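## Task

Move the selector to JOB, then press keys so the machine registers exactly ES, ET, CR, DT, DS, CT, DR, ER, CS in that sequence, each once, with no other keys registered. What matters is the key the machine registers, which may not be the one physically pressed. The machine begins in TEACH mode: presses there are not counted, and each press lights the key that gets registered (every key's label is printed just under it). Once switched to JOB it cannot return to TEACH and keys stop lighting. Anything that holds only because the robot is still pressing or holding it at the end is not counted.

## Robot and tools

Robot: two arms, left_arm and right_arm, each with a parallel two-finger gripper and a wrist camera (cam_left_wrist and cam_right_wrist, both 504x504 pixels). Useful approach: while still in TEACH, press keys and watch which one lights to learn the mapping from pressed key to registered key; only then turn the selector to JOB and press the keys whose registrations give the required order.

World frame: origin on the table top midway between the arms, +z up, +x outward across the table, left_arm on the +y side. The names left/right are not image sides. Each result has a state line 'left_arm: ... | right_arm: ...' giving each gripper's end_effector_position (metres, world frame) and end_effector_quat_wxyz. That point lies between the finger pads when closed; closed fingertips extend about 19 mm past it, fully open about 6 mm. Printed positions can be slightly wrong, more at long reach. Gripper axes: fingers point along its +z, and open/close along its y.

The 16-number row (used by execute_actions and move): one list covering both arms, each value in [-1, 1]. Order: left_arm dx, dy, dz, rx, ry, rz, left gripper position, left gripper speed, then the same eight for right_arm. dx..rz are an offset, not a pose: they give the target relative to the gripper pose in the most recent result showing it (before any such result in the scene, or in second and later calls within one reply, relative to where the robot is when the action begins), expressed in that gripper's own axes. Scale: 1.0 equals 0.6 m for dx, dy, dz and 180 degrees for the rotation vector rx, ry, rz. All zeros therefore drives an arm back to the reference pose; it is not a hold. Gripper position is absolute: +1 fully open (85 mm), 0 about 41 mm, pads touch near -0.8, -1 closes until blocked. Gripper speed: -1 about 20 mm/s, 0 about 85, +1 about 150. To leave a gripper unchanged, repeat its last two numbers; a 0 is a real command.

execute_actions: argument actions, a list holding at most one item. Empty list: just returns state (LOOK). {"rows": [...], "steps": n}: up to 15 rows, n at most 15 control steps of 1/30 s; each row lasts one step and the last row repeats. Each row is measured from the same reference pose, not from the previous row. {"steps": n} alone waits up to 300 steps counted from the last result. Optional pictures (boolean). A refused call sends nothing.

move: target is one 16-number row as above (offsets); speed in m/s, 0.002 to 0.5, default 0.25, rotation capped at twice that in rad/s. Grippers travel straight lines ending together, 0.5 to 10 s long; longer ones are cut off at 10 s. Paths ignore obstacles and the other arm, and hands may lag, drift or overshoot speed when an arm is nearly straight. Finger numbers are sent at the start. The result adds a 'move:' line with the ending (done, off_target, moving, held, fault) and limits (paced = pose clipped; held = some steps blocked, after which the arm may jump fast), plus each gripper's distance from its target. If only one arm is named, the other finished.

wait: seconds, 0 to 10; sends nothing new.
zoom_image: camera (cam_left_wrist or cam_right_wrist) and region [x0, y0, x1, y1] in that image's pixels, top-left origin, at most 504x504.
finished_scene: scene = the current scene's number; ends it irreversibly, grades it and gives the next task.

Controller behaviour: each step the commanded pose is clipped to 70 mm and 16 degrees from the measured pose; position wins over orientation if both are not reachable. After an action an arm continues only to its last clipped pose, so check the result and send the remainder. A 'pose unreachable' line means the clearance check altered or blocked that arm's command; HELD marks steps where the row was not fully sent. 'Hand target' lines show where each gripper is being driven. position_measured_pct is roughly 50 - 50 x position (0 = fully open); stopping under 90 short of target means something is held or blocking.

Camera calibration (K, distortion D, T_world_to_cam) is given for projecting world points into images; expect small errors.

Avoid: arms colliding or pressing each other; fast or deep presses into keys or the selector (contact force rises with speed and with how far the target lies past contact); torque faults (joint load limits 48.6 N m for the first four joints, 30.6 for the wrist three) that freeze an arm 10 s; motor overheating from long holds (warning at 60 °C, weak braking fault at 75 °C); knocking things over. Press keys with a short, gentle downward offset and retract.

Each tool is called after "Emit:" as name(argument=value, ...), one argument or row to a line, values as JSON.

## Session

Emit:
execute_actions(
  actions=[],
)

Scene clock: 0.00 s of 4800.00 s.
left_arm: end_effector_position=(+0.1857, -0.2574, +0.2203) position_measured_pct=0.0 end_effector_quat_wxyz=(+0.147, -0.100, +0.677, -0.714) | right_arm: end_effector_position=(+0.4387, -0.3483, +0.2001) position_measured_pct=0.0 end_effector_quat_wxyz=(+0.001, -0.053, +0.999, +0.002)
Joint positions: left_arm=[ 0.825  1.09   0.363  2.409  2.759  1.824 -0.476] | right_arm=[-0.052  0.433 -0.001  1.654 -0.003  1.051  1.518]
Joint velocities: left_arm=[-0.001  0.001 -0.    -0.001 -0.    -0.001  0.   ] | right_arm=[ 0.     0.     0.     0.    -0.     0.001  0.   ]
Hand target (left_arm): +0.186, -0.257, +0.220; +0.147, -0.100, +0.677, -0.714
Hand target (right_arm): +0.439, -0.348, +0.200; +0.001, -0.053, +0.999, +0.002

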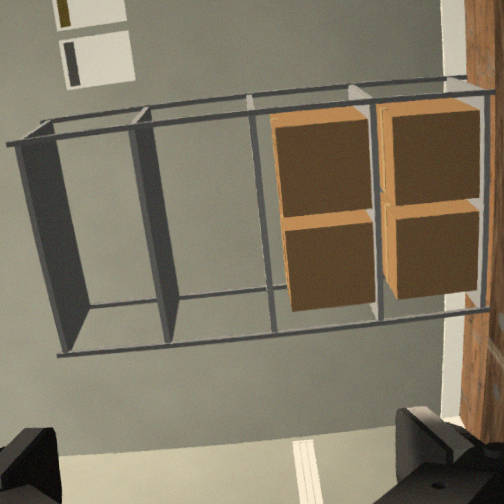

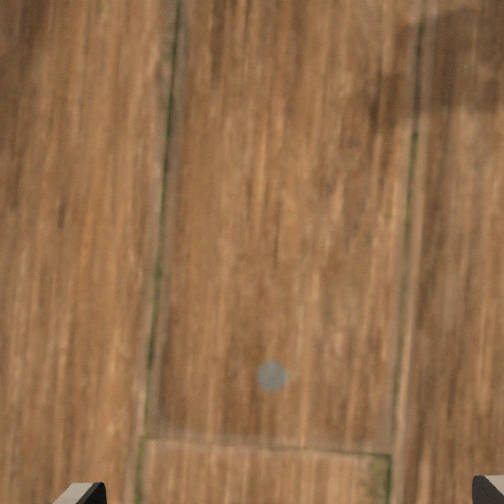

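Emit:
move(
  target=[-0.1,0,-0.4,0,0,0,1,0,0,0.1,-0.45,-0.12,-0.1,0,1,0],
)

Scene clock: 8.43 s of 4800.00 s.
left_arm: end_effector_position=(+0.1612, -0.0125, +0.2082) position_measured_pct=0.0 end_effector_quat_wxyz=(-0.093, +0.022, -0.624, +0.775) | right_arm: end_effector_position=(+0.4322, -0.2888, +0.4710) position_measured_pct=0.0 end_effector_quat_wxyz=(+0.147, -0.052, +0.968, +0.196)
Joint positions: left_arm=[ 0.254  1.472 -0.361  2.582  1.227  2.099 -1.068] | right_arm=[ 0.106  0.115 -0.03   1.321 -0.398  1.415  1.651]
Joint velocities: left_arm=[-0.003  0.012  0.007 -0.    -0.001  0.    -0.011] | right_arm=[-0.001  0.    -0.     0.    -0.    -0.001  0.   ]
Hand target (left_arm): +0.161, -0.012, +0.208; -0.093, +0.022, -0.624, +0.775
Hand target (right_arm): +0.432, -0.289, +0.471; +0.147, -0.052, +0.968, +0.196
Off the commanded pose (left_arm): 0.002 m, 14 deg.
Off the commanded pose (right_arm): 0.001 m, 0 deg.
joint sent to its limit (left arm) — the command would take joint 4 (elbow) past its upper limit and joint 6 (wrist pitch) past its upper limit, so those joints were sent only as far as their limits.
After step 90, 3.40 s passed at rest.
move: off_target (left_arm); limits=paced
camera_calibration (this result's frames):
cam_left_wrist: T_world_to_cam=[[0.162329, -0.155247, -0.974447, 0.169446], [0.973976, 0.183513, 0.133014, -0.128576], [0.158174, -0.970681, 0.180996, 0.0757605], [0, 0, 0, 1]] pos_world=[0.0857408, 0.123441, 0.168506]
cam_right_wrist: T_world_to_cam=[[-0.115978, 0.938858, 0.324185, 0.17668], [0.963387, 0.0268961, 0.266762, -0.469664], [0.241733, 0.343254, -0.907602, 0.568523], [0, 0, 0, 1]] pos_world=[0.335528, -0.348393, 0.584004]

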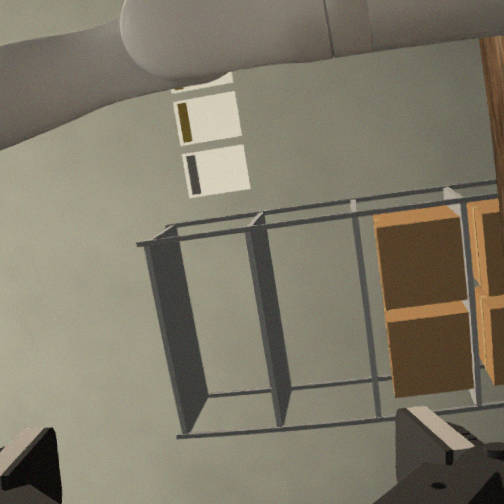

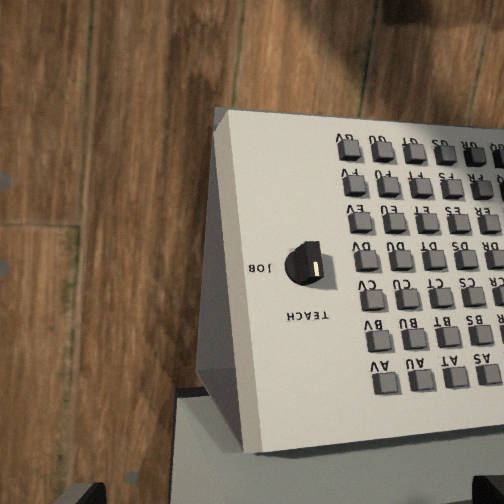

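Emit:
move(
  target=[-0.25,-0.5,-0.25,-0.4,0,0,1,0,0,0.2,0,0,0,0,-1,0],
  speed=0.15,
)

Scene clock: 16.93 s of 4800.00 s.
left_arm: end_effector_position=(+0.2502, +0.2183, +0.4789) position_measured_pct=0.0 end_effector_quat_wxyz=(+0.064, -0.072, +0.960, -0.262) | right_arm: end_effector_position=(+0.4131, -0.1783, +0.5145) position_measured_pct=91.7 end_effector_quat_wxyz=(+0.146, -0.052, +0.968, +0.196)
Joint positions: left_arm=[ 1.177  0.385 -2.04   1.499  0.855  2.099  0.959] | right_arm=[-0.114  0.126 -0.147  1.167 -0.263  1.441  1.294]
Joint velocities: left_arm=[-0.003 -0.004  0.    -0.004 -0.001  0.     0.   ] | right_arm=[-0.     0.    -0.001  0.001  0.001  0.     0.   ]
Hand target (left_arm): +0.250, +0.219, +0.479; +0.064, -0.072, +0.960, -0.263
Hand target (right_arm): +0.413, -0.178, +0.514; +0.146, -0.052, +0.968, +0.196
Off the commanded pose (left_arm): 0.001 m, 0 deg.
Off the commanded pose (right_arm): 0.000 m, 0 deg.
joint sent to its limit (left arm) — the command would take joint 6 (wrist pitch) past its upper limit, so that joint was sent only as far as its limit.
After step 90, 0.97 s passed at rest.
move: done
camera_calibration (this result's frames):
cam_left_wrist: T_world_to_cam=[[-0.0598488, 0.878475, -0.474024, 0.0448621], [0.985356, 0.127948, 0.112709, -0.274655], [0.159663, -0.460337, -0.873268, 0.629771], [0, 0, 0, 1]] pos_world=[0.172767, 0.285638, 0.602181]
cam_right_wrist: T_world_to_cam=[[-0.11599, 0.938402, 0.325497, 0.0558553], [0.963675, 0.0269475, 0.265715, -0.46543], [0.240576, 0.344494, -0.90744, 0.575299], [0, 0, 0, 1]] pos_world=[0.316599, -0.23806, 0.62754]

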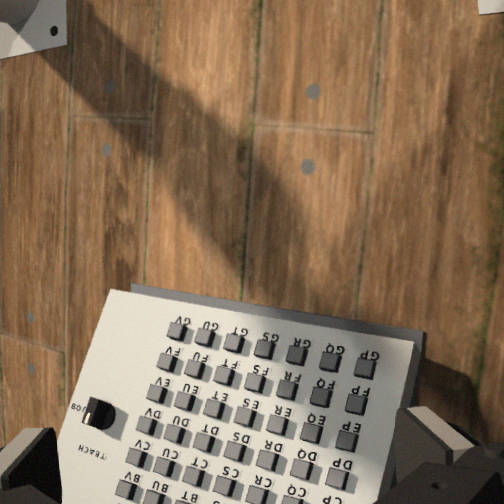

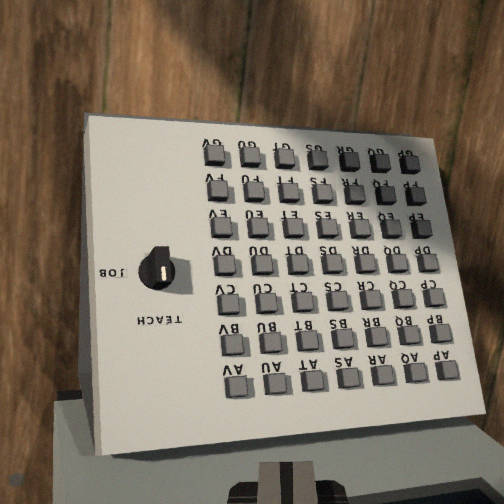

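Emit:
move(
  target=[-0.33,0.1,-0.03,0.03,0,0,1,0,0.153,0.135,0.603,0.125,-0.079,-0.013,-1,0],
)

Scene clock: 35.17 s of 4800.00 s.
left_arm: end_effector_position=(+0.4354, +0.3115, +0.4811) position_measured_pct=0.0 end_effector_quat_wxyz=(+0.067, -0.068, +0.947, -0.308) | right_arm: end_effector_position=(+0.4069, +0.0344, +0.1960) position_measured_pct=91.7 end_effector_quat_wxyz=(+0.273, -0.017, +0.962, +0.006)
Joint positions: left_arm=[ 0.027  0.545 -0.871  0.878  1.082  2.099  1.204] | right_arm=[-0.888  0.589 -0.136  1.572  0.771  0.85   0.022]
Joint velocities: left_arm=[-0.012 -0.002  0.002 -0.002 -0.001  0.001  0.002] | right_arm=[-0.002  0.002 -0.001  0.     0.001  0.001 -0.001]
Hand target (left_arm): +0.435, +0.312, +0.481; +0.068, -0.069, +0.947, -0.308
Hand target (right_arm): +0.407, +0.034, +0.196; +0.273, -0.017, +0.962, +0.006
Off the commanded pose (left_arm): 0.001 m, 0 deg.
Off the commanded pose (right_arm): 0.002 m, 0 deg.
joint sent to its limit (left arm) — the command would take joint 6 (wrist pitch) past its upper limit, so that joint was sent only as far as its limit.
After step 90, 13.10 s passed at rest.
move: done
camera_calibration (this result's frames):
cam_left_wrist: T_world_to_cam=[[-0.0436791, 0.831033, -0.554505, 0.021598], [0.984638, 0.129732, 0.116867, -0.471546], [0.169058, -0.540882, -0.823933, 0.642309], [0, 0, 0, 1]] pos_world=[0.356658, 0.390639, 0.596304]
cam_right_wrist: T_world_to_cam=[[0.0178091, 0.999451, -0.0279427, -0.028015], [0.866457, -0.00148127, 0.49925, -0.385766], [0.498934, -0.0331023, -0.866007, 0.114256], [0, 0, 0, 1]] pos_world=[0.277742, 0.0312103, 0.290757]

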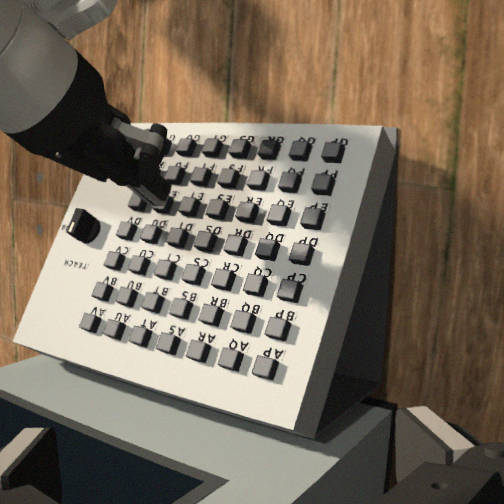

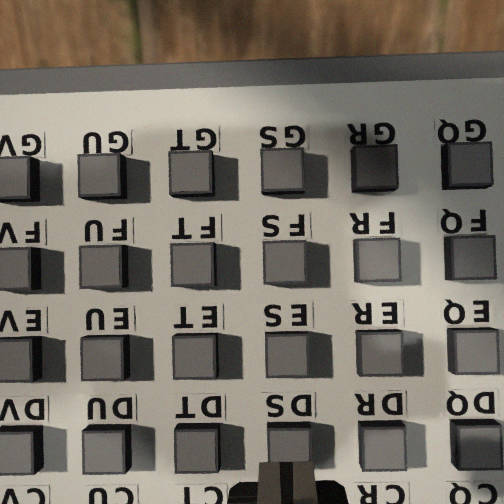

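Emit:
move(
  target=[0,0,0,0,0,0,1,0,-0.011,0,0.108,0,0.01,0.008,-1,0],
)

Emit:
move(
  target=[0,0,0,0,0,0,1,0,0,0,0.022,0,0,0,-1,0],
  speed=0.02,
)

Scene clock: 41.67 s of 4800.00 s.
left_arm: end_effector_position=(+0.4354, +0.3115, +0.4811) position_measured_pct=0.0 end_effector_quat_wxyz=(+0.067, -0.068, +0.947, -0.308) | right_arm: end_effector_position=(+0.4467, +0.0359, +0.1448) position_measured_pct=91.7 end_effector_quat_wxyz=(+0.258, -0.005, +0.966, +0.010)
Joint positions: left_arm=[ 0.027  0.545 -0.87   0.878  1.081  2.098  1.204] | right_arm=[-0.821  0.705 -0.122  1.52   0.774  0.76   0.037]
Joint velocities: left_arm=[-0.001 -0.001  0.    -0.    -0.    -0.    -0.   ] | right_arm=[ 0.003  0.006  0.002 -0.    -0.001 -0.001  0.001]
Hand target (left_arm): +0.435, +0.311, +0.481; +0.067, -0.068, +0.947, -0.308
Hand target (right_arm): +0.447, +0.036, +0.144; +0.258, -0.005, +0.966, +0.009
Off the commanded pose (left_arm): 0.000 m, 0 deg.
Off the commanded pose (right_arm): 0.000 m, 0 deg.
After step 90, 2.73 s passed at rest.
move: done
camera_calibration (this result's frames):
cam_left_wrist: T_world_to_cam=[[-0.0436861, 0.831033, -0.554505, 0.0215975], [0.984638, 0.129738, 0.116863, -0.471547], [0.169058, -0.540881, -0.823934, 0.642308], [0, 0, 0, 1]] pos_world=[0.356659, 0.390642, 0.596302]
cam_right_wrist: T_world_to_cam=[[0.0382361, 0.999139, -0.0161082, -0.0425177], [0.881302, -0.0261197, 0.471832, -0.396438], [0.471005, -0.0322372, -0.881541, 0.0648352], [0, 0, 0, 1]] pos_world=[0.320469, 0.0342164, 0.243522]

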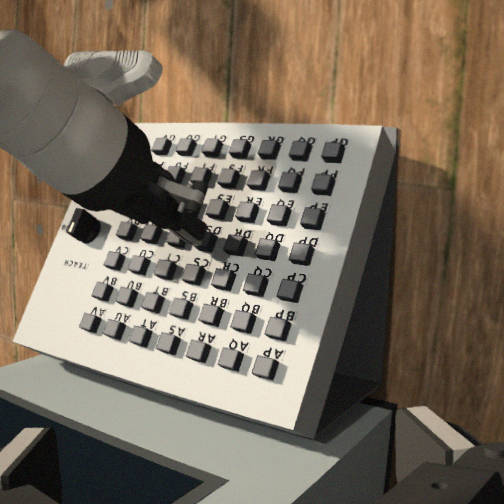

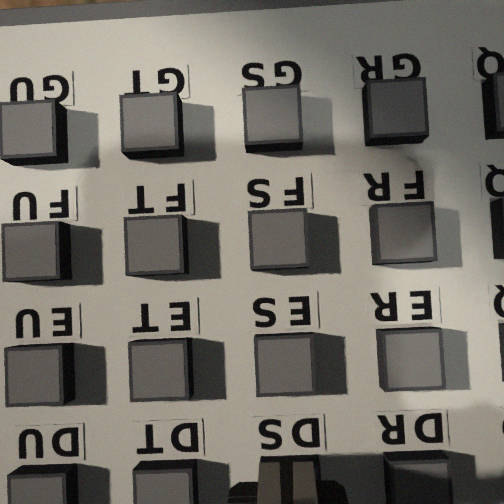

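Scene clock: 42.57 s of 4800.00 s.
left_arm: end_effector_position=(+0.4354, +0.3115, +0.4811) position_measured_pct=0.0 end_effector_quat_wxyz=(+0.067, -0.068, +0.947, -0.308) | right_arm: end_effector_position=(+0.4521, +0.0378, +0.1372) position_measured_pct=91.7 end_effector_quat_wxyz=(+0.260, -0.005, +0.966, +0.012)
Joint positions: left_arm=[ 0.027  0.545 -0.87   0.878  1.081  2.098  1.204] | right_arm=[-0.817  0.723 -0.117  1.515  0.785  0.741  0.03 ]
Joint velocities: left_arm=[-0.001  0.    -0.    -0.    -0.    -0.     0.   ] | right_arm=[ 0.001  0.    -0.001  0.     0.001 -0.     0.   ]
Hand target (left_arm): +0.435, +0.311, +0.481; +0.067, -0.068, +0.947, -0.308
Hand target (right_arm): +0.453, +0.036, +0.133; +0.258, -0.005, +0.966, +0.010
Off the commanded pose (left_arm): 0.000 m, 0 deg.
Off the commanded pose (right_arm): 0.004 m, 0 deg.
move: off_target (right_arm)
camera_calibration (this result's frames):
cam_left_wrist: T_world_to_cam=[[-0.0436878, 0.831033, -0.554505, 0.0215971], [0.984638, 0.129738, 0.116861, -0.471547], [0.169056, -0.540881, -0.823934, 0.642307], [0, 0, 0, 1]] pos_world=[0.356661, 0.390642, 0.5963]
cam_right_wrist: T_world_to_cam=[[0.0364761, 0.999264, -0.0118427, -0.0445732], [0.880154, -0.0265113, 0.473947, -0.39735], [0.473284, -0.0277112, -0.880474, 0.0542709], [0, 0, 0, 1]] pos_world=[0.32567, 0.03551, 0.235579]

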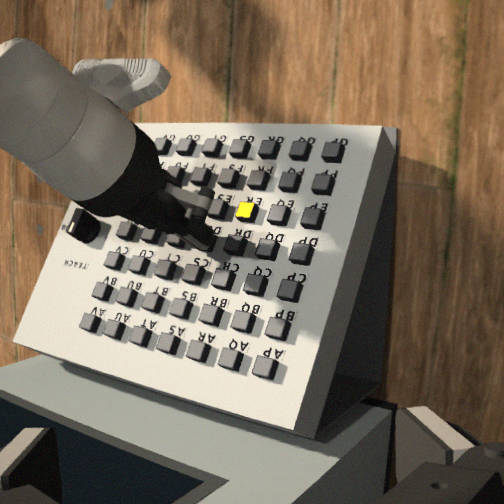

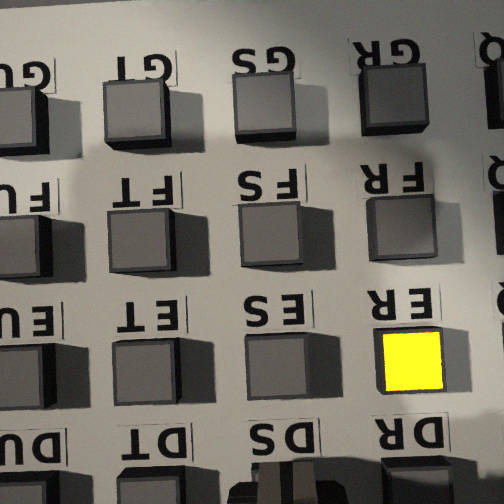

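Emit:
execute_actions(
  actions=[
    {"rows":[[0,0,0,0,0,0,1,0,0,0,-0.022,0,0,0,-1,0]],"steps":12},
  ],
  pictures=false,
)

Emit:
move(
  target=[0,0,0,0,0,0,1,0,-0.057,-0.06,0,0,0,0,-1,0],
  speed=0.1,
)

Emit:
move(
  target=[0,0,0,0,0,0,1,0,0,0,0.026,0,0,0,-1,0],
  speed=0.03,
)

Emit:
execute_actions(
  actions=[
    {"rows":[[0,0,0,0,0,0,1,0,0,0,-0.022,0,0,0,-1,0]],"steps":12},
  ],
  pictures=false,
)

Emit:
move(
  target=[0,0,0,0,0,0,1,0,0,0.055,0,0,0,0,-1,0],
  speed=0.1,
)

Emit:
move(
  target=[0,0,0,0,0,0,1,0,0,0,0.026,0,0,0,-1,0],
  speed=0.03,
)

Emit:
execute_actions(
  actions=[
    {"rows":[[0,0,0,0,0,0,1,0,0,0,-0.022,0,0,0,-1,0]],"steps":12},
  ],
  pictures=false,
)

Scene clock: 56.30 s of 4800.00 s.
left_arm: end_effector_position=(+0.4354, +0.3115, +0.4811) position_measured_pct=0.0 end_effector_quat_wxyz=(+0.067, -0.068, +0.947, -0.308) | right_arm: end_effector_position=(+0.4455, +0.0375, +0.1485) position_measured_pct=91.7 end_effector_quat_wxyz=(+0.259, -0.005, +0.966, +0.012)
Joint positions: left_arm=[ 0.027  0.545 -0.87   0.878  1.081  2.098  1.204] | right_arm=[-0.823  0.699 -0.124  1.52   0.774  0.762  0.037]
Joint velocities: left_arm=[ 0.     0.001 -0.     0.001 -0.     0.001 -0.001] | right_arm=[-0.    -0.001  0.     0.    -0.     0.    -0.   ]
Hand target (left_arm): +0.435, +0.311, +0.481; +0.067, -0.068, +0.947, -0.308
Hand target (right_arm): +0.445, +0.038, +0.149; +0.260, -0.005, +0.966, +0.012
Off the commanded pose (left_arm): 0.000 m, 0 deg.
Off the commanded pose (right_arm): 0.000 m, 0 deg.
Steps of this call (steps 1 to 90: nothing new was sent; then 10.33 s passed at rest; steps 91 to 102: all 12 steps of this action). Readings (end_effector_position | what the end effector reports):
91: left_arm (+0.4354, +0.3115, +0.4811) | right_arm (+0.4519, +0.0380, +0.1378) | left_arm position_measured_pct=0.0 | right_arm position_measured_pct=91.7
92: left_arm (+0.4354, +0.3115, +0.4811) | right_arm (+0.4508, +0.0379, +0.1402) | left_arm position_measured_pct=0.0 | right_arm position_measured_pct=91.7
94: left_arm (+0.4354, +0.3115, +0.4811) | right_arm (+0.4470, +0.0383, +0.1478) | left_arm position_measured_pct=0.0 | right_arm position_measured_pct=91.7
98: left_arm (+0.4354, +0.3115, +0.4811) | right_arm (+0.4453, +0.0378, +0.1485) | left_arm position_measured_pct=0.0 | right_arm position_measured_pct=91.7
102: the state above

Scene clock: 57.37 s of 4800.00 s.
left_arm: end_effector_position=(+0.4354, +0.3115, +0.4811) position_measured_pct=0.0 end_effector_quat_wxyz=(+0.067, -0.068, +0.947, -0.308) | right_arm: end_effector_position=(+0.4755, +0.0020, +0.1652) position_measured_pct=91.7 end_effector_quat_wxyz=(+0.260, -0.005, +0.966, +0.012)
Joint positions: left_arm=[ 0.027  0.545 -0.87   0.878  1.081  2.098  1.204] | right_arm=[-0.726  0.657 -0.138  1.541  0.756  0.738  0.134]
Joint velocities: left_arm=[-0.001  0.001 -0.    -0.     0.     0.002  0.001] | right_arm=[ 0.005 -0.002  0.002 -0.    -0.002 -0.     0.002]
Hand target (left_arm): +0.435, +0.311, +0.481; +0.067, -0.068, +0.947, -0.308
Hand target (right_arm): +0.476, +0.002, +0.165; +0.260, -0.005, +0.966, +0.012
Off the commanded pose (left_arm): 0.000 m, 0 deg.
Off the commanded pose (right_arm): 0.000 m, 0 deg.
move: done
camera_calibration (this result's frames):
cam_left_wrist: T_world_to_cam=[[-0.0436911, 0.831033, -0.554505, 0.0215964], [0.984638, 0.129739, 0.116857, -0.471547], [0.169053, -0.540881, -0.823935, 0.642306], [0, 0, 0, 1]] pos_world=[0.356663, 0.390642, 0.596297]
cam_right_wrist: T_world_to_cam=[[0.0357742, 0.999289, -0.0118937, -0.00894987], [0.880017, -0.0258598, 0.474237, -0.432126], [0.473593, -0.0274321, -0.880317, 0.0666821], [0, 0, 0, 1]] pos_world=[0.349018, -0.000401962, 0.263525]

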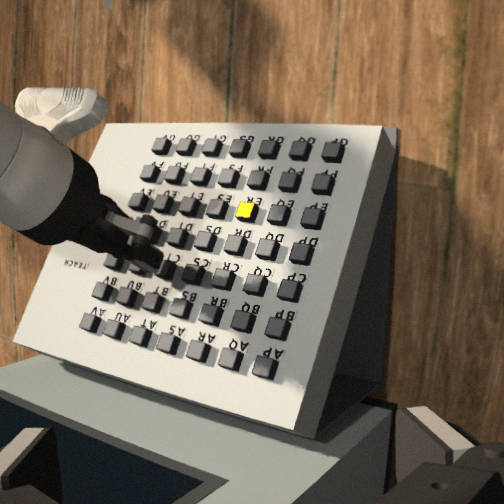

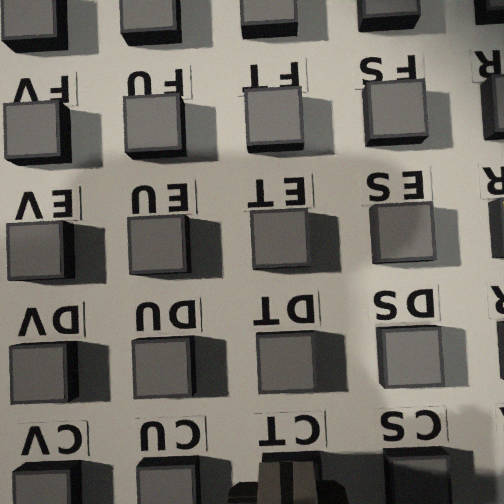

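Scene clock: 58.10 s of 4800.00 s.
left_arm: end_effector_position=(+0.4354, +0.3115, +0.4811) position_measured_pct=0.0 end_effector_quat_wxyz=(+0.067, -0.068, +0.947, -0.308) | right_arm: end_effector_position=(+0.4824, +0.0040, +0.1555) position_measured_pct=91.7 end_effector_quat_wxyz=(+0.261, -0.006, +0.965, +0.014)
Joint positions: left_arm=[ 0.027  0.545 -0.87   0.878  1.081  2.098  1.204] | right_arm=[-0.722  0.68  -0.13   1.535  0.769  0.715  0.125]
Joint velocities: left_arm=[-0.001 -0.     0.     0.001 -0.     0.001 -0.   ] | right_arm=[ 0.     0.    -0.001 -0.001  0.001  0.    -0.001]
Hand target (left_arm): +0.435, +0.311, +0.481; +0.067, -0.068, +0.947, -0.308
Hand target (right_arm): +0.483, +0.002, +0.152; +0.260, -0.005, +0.966, +0.012
Off the commanded pose (left_arm): 0.000 m, 0 deg.
Off the commanded pose (right_arm): 0.004 m, 0 deg.
move: off_target (right_arm)
camera_calibration (this result's frames):
cam_left_wrist: T_world_to_cam=[[-0.0436925, 0.831033, -0.554505, 0.0215959], [0.984638, 0.12974, 0.116855, -0.471548], [0.169051, -0.540881, -0.823935, 0.642305], [0, 0, 0, 1]] pos_world=[0.356665, 0.390642, 0.596295]
cam_right_wrist: T_world_to_cam=[[0.034141, 0.999387, -0.0077785, -0.0111229], [0.878594, -0.0263031, 0.476844, -0.433334], [0.476347, -0.0231141, -0.878954, 0.0533681], [0, 0, 0, 1]] pos_world=[0.355683, 0.000951569, 0.253454]

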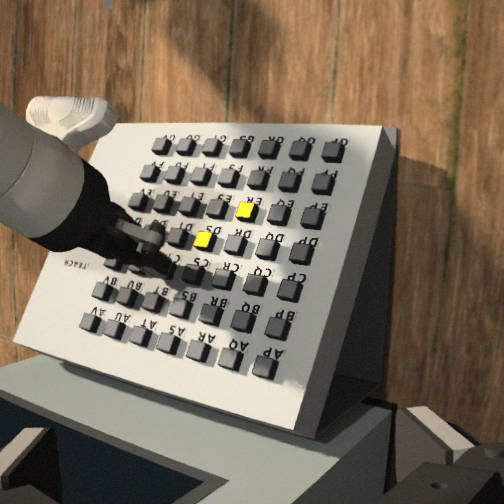

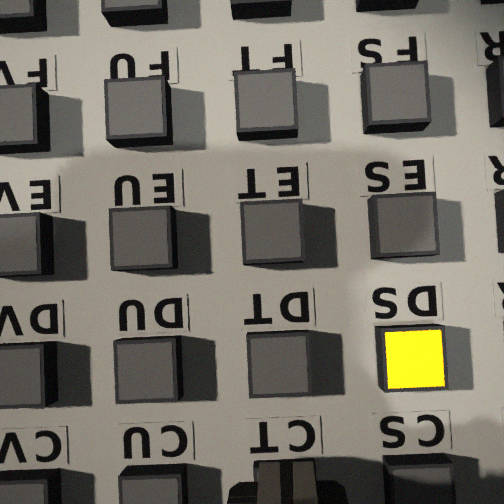

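Scene clock: 58.50 s of 4800.00 s.
left_arm: end_effector_position=(+0.4354, +0.3115, +0.4811) position_measured_pct=0.0 end_effector_quat_wxyz=(+0.067, -0.068, +0.947, -0.308) | right_arm: end_effector_position=(+0.4758, +0.0036, +0.1668) position_measured_pct=91.7 end_effector_quat_wxyz=(+0.261, -0.006, +0.965, +0.014)
Joint positions: left_arm=[ 0.027  0.545 -0.87   0.878  1.081  2.098  1.204] | right_arm=[-0.727  0.655 -0.137  1.54   0.757  0.736  0.133]
Joint velocities: left_arm=[ 0.     0.002  0.    -0.001  0.    -0.    -0.   ] | right_arm=[ 0.    -0.001 -0.    -0.     0.    -0.001  0.001]
Hand target (left_arm): +0.435, +0.311, +0.481; +0.067, -0.068, +0.947, -0.308
Hand target (right_arm): +0.476, +0.004, +0.167; +0.261, -0.006, +0.965, +0.014
Off the commanded pose (left_arm): 0.000 m, 0 deg.
Off the commanded pose (right_arm): 0.000 m, 0 deg.
Steps of this call (steps 1 to 12: all 12 steps of this action). Readings (end_effector_position | what the end effector reports):
1: left_arm (+0.4354, +0.3115, +0.4811) | right_arm (+0.4821, +0.0041, +0.1561) | left_arm position_measured_pct=0.0 | right_arm position_measured_pct=91.7
2: left_arm (+0.4354, +0.3115, +0.4811) | right_arm (+0.4809, +0.0041, +0.1584) | left_arm position_measured_pct=0.0 | right_arm position_measured_pct=91.7
4: left_arm (+0.4354, +0.3115, +0.4811) | right_arm (+0.4773, +0.0043, +0.1661) | left_arm position_measured_pct=0.0 | right_arm position_measured_pct=91.7
8: left_arm (+0.4354, +0.3115, +0.4811) | right_arm (+0.4757, +0.0039, +0.1668) | left_arm position_measured_pct=0.0 | right_arm position_measured_pct=91.7
12: the state above

Scene clock: 59.50 s of 4800.00 s.
left_arm: end_effector_position=(+0.4354, +0.3115, +0.4811) position_measured_pct=0.0 end_effector_quat_wxyz=(+0.067, -0.068, +0.947, -0.308) | right_arm: end_effector_position=(+0.4752, +0.0365, +0.1678) position_measured_pct=91.7 end_effector_quat_wxyz=(+0.261, -0.006, +0.965, +0.014)
Joint positions: left_arm=[ 0.027  0.545 -0.87   0.878  1.081  2.098  1.204] | right_arm=[-0.764  0.704 -0.147  1.439  0.74   0.799  0.139]
Joint velocities: left_arm=[ 0.     0.     0.    -0.001  0.     0.001 -0.001] | right_arm=[-0.002  0.004 -0.    -0.     0.     0.001  0.001]
Hand target (left_arm): +0.435, +0.311, +0.481; +0.067, -0.068, +0.947, -0.308
Hand target (right_arm): +0.475, +0.037, +0.168; +0.261, -0.006, +0.965, +0.014
Off the commanded pose (left_arm): 0.000 m, 0 deg.
Off the commanded pose (right_arm): 0.000 m, 0 deg.
move: done
camera_calibration (this result's frames):
cam_left_wrist: T_world_to_cam=[[-0.0436961, 0.831033, -0.554505, 0.0215951], [0.984639, 0.129741, 0.11685, -0.471548], [0.169048, -0.540881, -0.823936, 0.642304], [0, 0, 0, 1]] pos_world=[0.356668, 0.390642, 0.596292]
cam_right_wrist: T_world_to_cam=[[0.0341945, 0.999387, -0.00747336, -0.0433813], [0.878624, -0.0264972, 0.476778, -0.431955], [0.476287, -0.0228694, -0.878992, 0.068408], [0, 0, 0, 1]] pos_world=[0.348428, 0.0334735, 0.265753]

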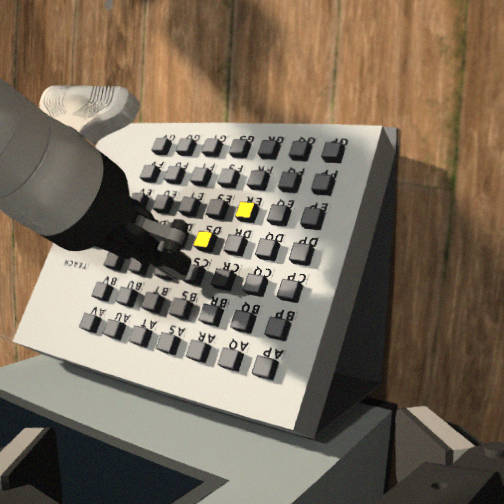

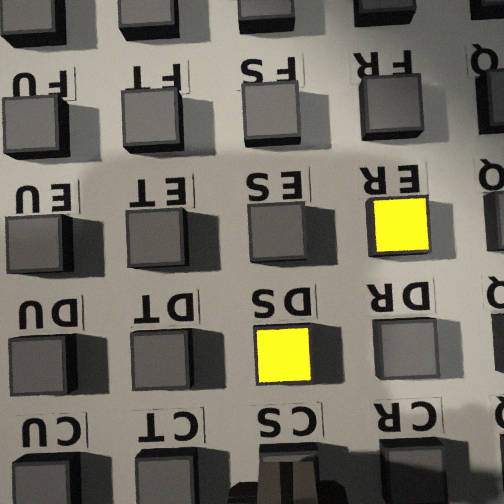

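Scene clock: 60.23 s of 4800.00 s.
left_arm: end_effector_position=(+0.4354, +0.3115, +0.4811) position_measured_pct=0.0 end_effector_quat_wxyz=(+0.067, -0.068, +0.947, -0.308) | right_arm: end_effector_position=(+0.4826, +0.0378, +0.1564) position_measured_pct=91.7 end_effector_quat_wxyz=(+0.262, -0.006, +0.965, +0.015)
Joint positions: left_arm=[ 0.027  0.545 -0.87   0.878  1.081  2.098  1.204] | right_arm=[-0.759  0.728 -0.141  1.432  0.75   0.776  0.133]
Joint velocities: left_arm=[-0.    -0.     0.     0.001  0.     0.002 -0.   ] | right_arm=[-0.     0.    -0.    -0.001  0.     0.    -0.001]
Hand target (left_arm): +0.435, +0.311, +0.481; +0.067, -0.068, +0.947, -0.308
Hand target (right_arm): +0.483, +0.037, +0.154; +0.261, -0.006, +0.965, +0.014
Off the commanded pose (left_arm): 0.000 m, 0 deg.
Off the commanded pose (right_arm): 0.002 m, 0 deg.
move: done
camera_calibration (this result's frames):
cam_left_wrist: T_world_to_cam=[[-0.0436977, 0.831033, -0.554505, 0.0215948], [0.984639, 0.129741, 0.116848, -0.471548], [0.169046, -0.540881, -0.823936, 0.642303], [0, 0, 0, 1]] pos_world=[0.356669, 0.390642, 0.59629]
cam_right_wrist: T_world_to_cam=[[0.0333606, 0.99943, -0.00513858, -0.0449831], [0.87787, -0.0268446, 0.478146, -0.432871], [0.477735, -0.0204623, -0.878265, 0.0540312], [0, 0, 0, 1]] pos_world=[0.355693, 0.0344428, 0.254198]

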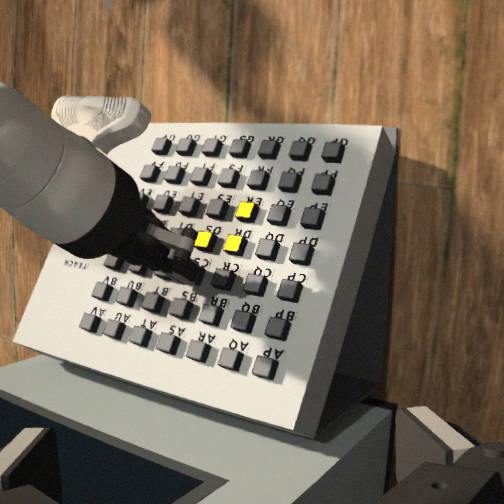

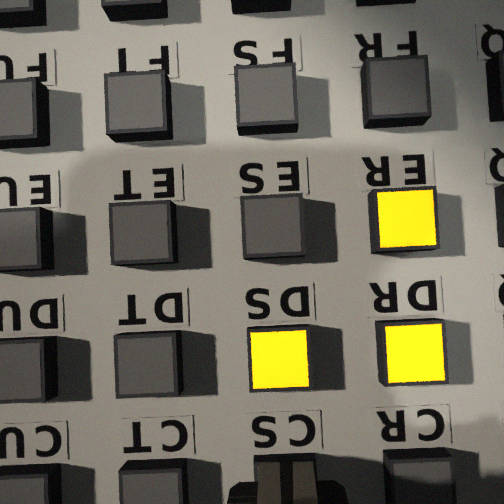

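Scene clock: 60.63 s of 4800.00 s.
left_arm: end_effector_position=(+0.4354, +0.3115, +0.4811) position_measured_pct=0.0 end_effector_quat_wxyz=(+0.067, -0.068, +0.947, -0.308) | right_arm: end_effector_position=(+0.4759, +0.0374, +0.1677) position_measured_pct=91.7 end_effector_quat_wxyz=(+0.262, -0.006, +0.965, +0.015)
Joint positions: left_arm=[ 0.027  0.545 -0.87   0.878  1.081  2.098  1.204] | right_arm=[-0.764  0.705 -0.147  1.438  0.741  0.796  0.138]
Joint velocities: left_arm=[-0.001  0.     0.    -0.    -0.    -0.003  0.   ] | right_arm=[-0.    -0.002  0.     0.001  0.     0.     0.   ]
Hand target (left_arm): +0.435, +0.311, +0.481; +0.067, -0.068, +0.947, -0.308
Hand target (right_arm): +0.476, +0.037, +0.168; +0.262, -0.006, +0.965, +0.015
Off the commanded pose (left_arm): 0.000 m, 0 deg.
Off the commanded pose (right_arm): 0.000 m, 0 deg.
Steps of this call (steps 1 to 12: all 12 steps of this action). Readings (end_effector_position | what the end effector reports):
1: left_arm (+0.4354, +0.3115, +0.4811) | right_arm (+0.4823, +0.0379, +0.1571) | left_arm position_measured_pct=0.0 | right_arm position_measured_pct=91.7
2: left_arm (+0.4354, +0.3115, +0.4811) | right_arm (+0.4808, +0.0378, +0.1597) | left_arm position_measured_pct=0.0 | right_arm position_measured_pct=91.7
4: left_arm (+0.4354, +0.3115, +0.4811) | right_arm (+0.4772, +0.0380, +0.1670) | left_arm position_measured_pct=0.0 | right_arm position_measured_pct=91.7
8: left_arm (+0.4354, +0.3115, +0.4811) | right_arm (+0.4759, +0.0376, +0.1676) | left_arm position_measured_pct=0.0 | right_arm position_measured_pct=91.7
12: the state above


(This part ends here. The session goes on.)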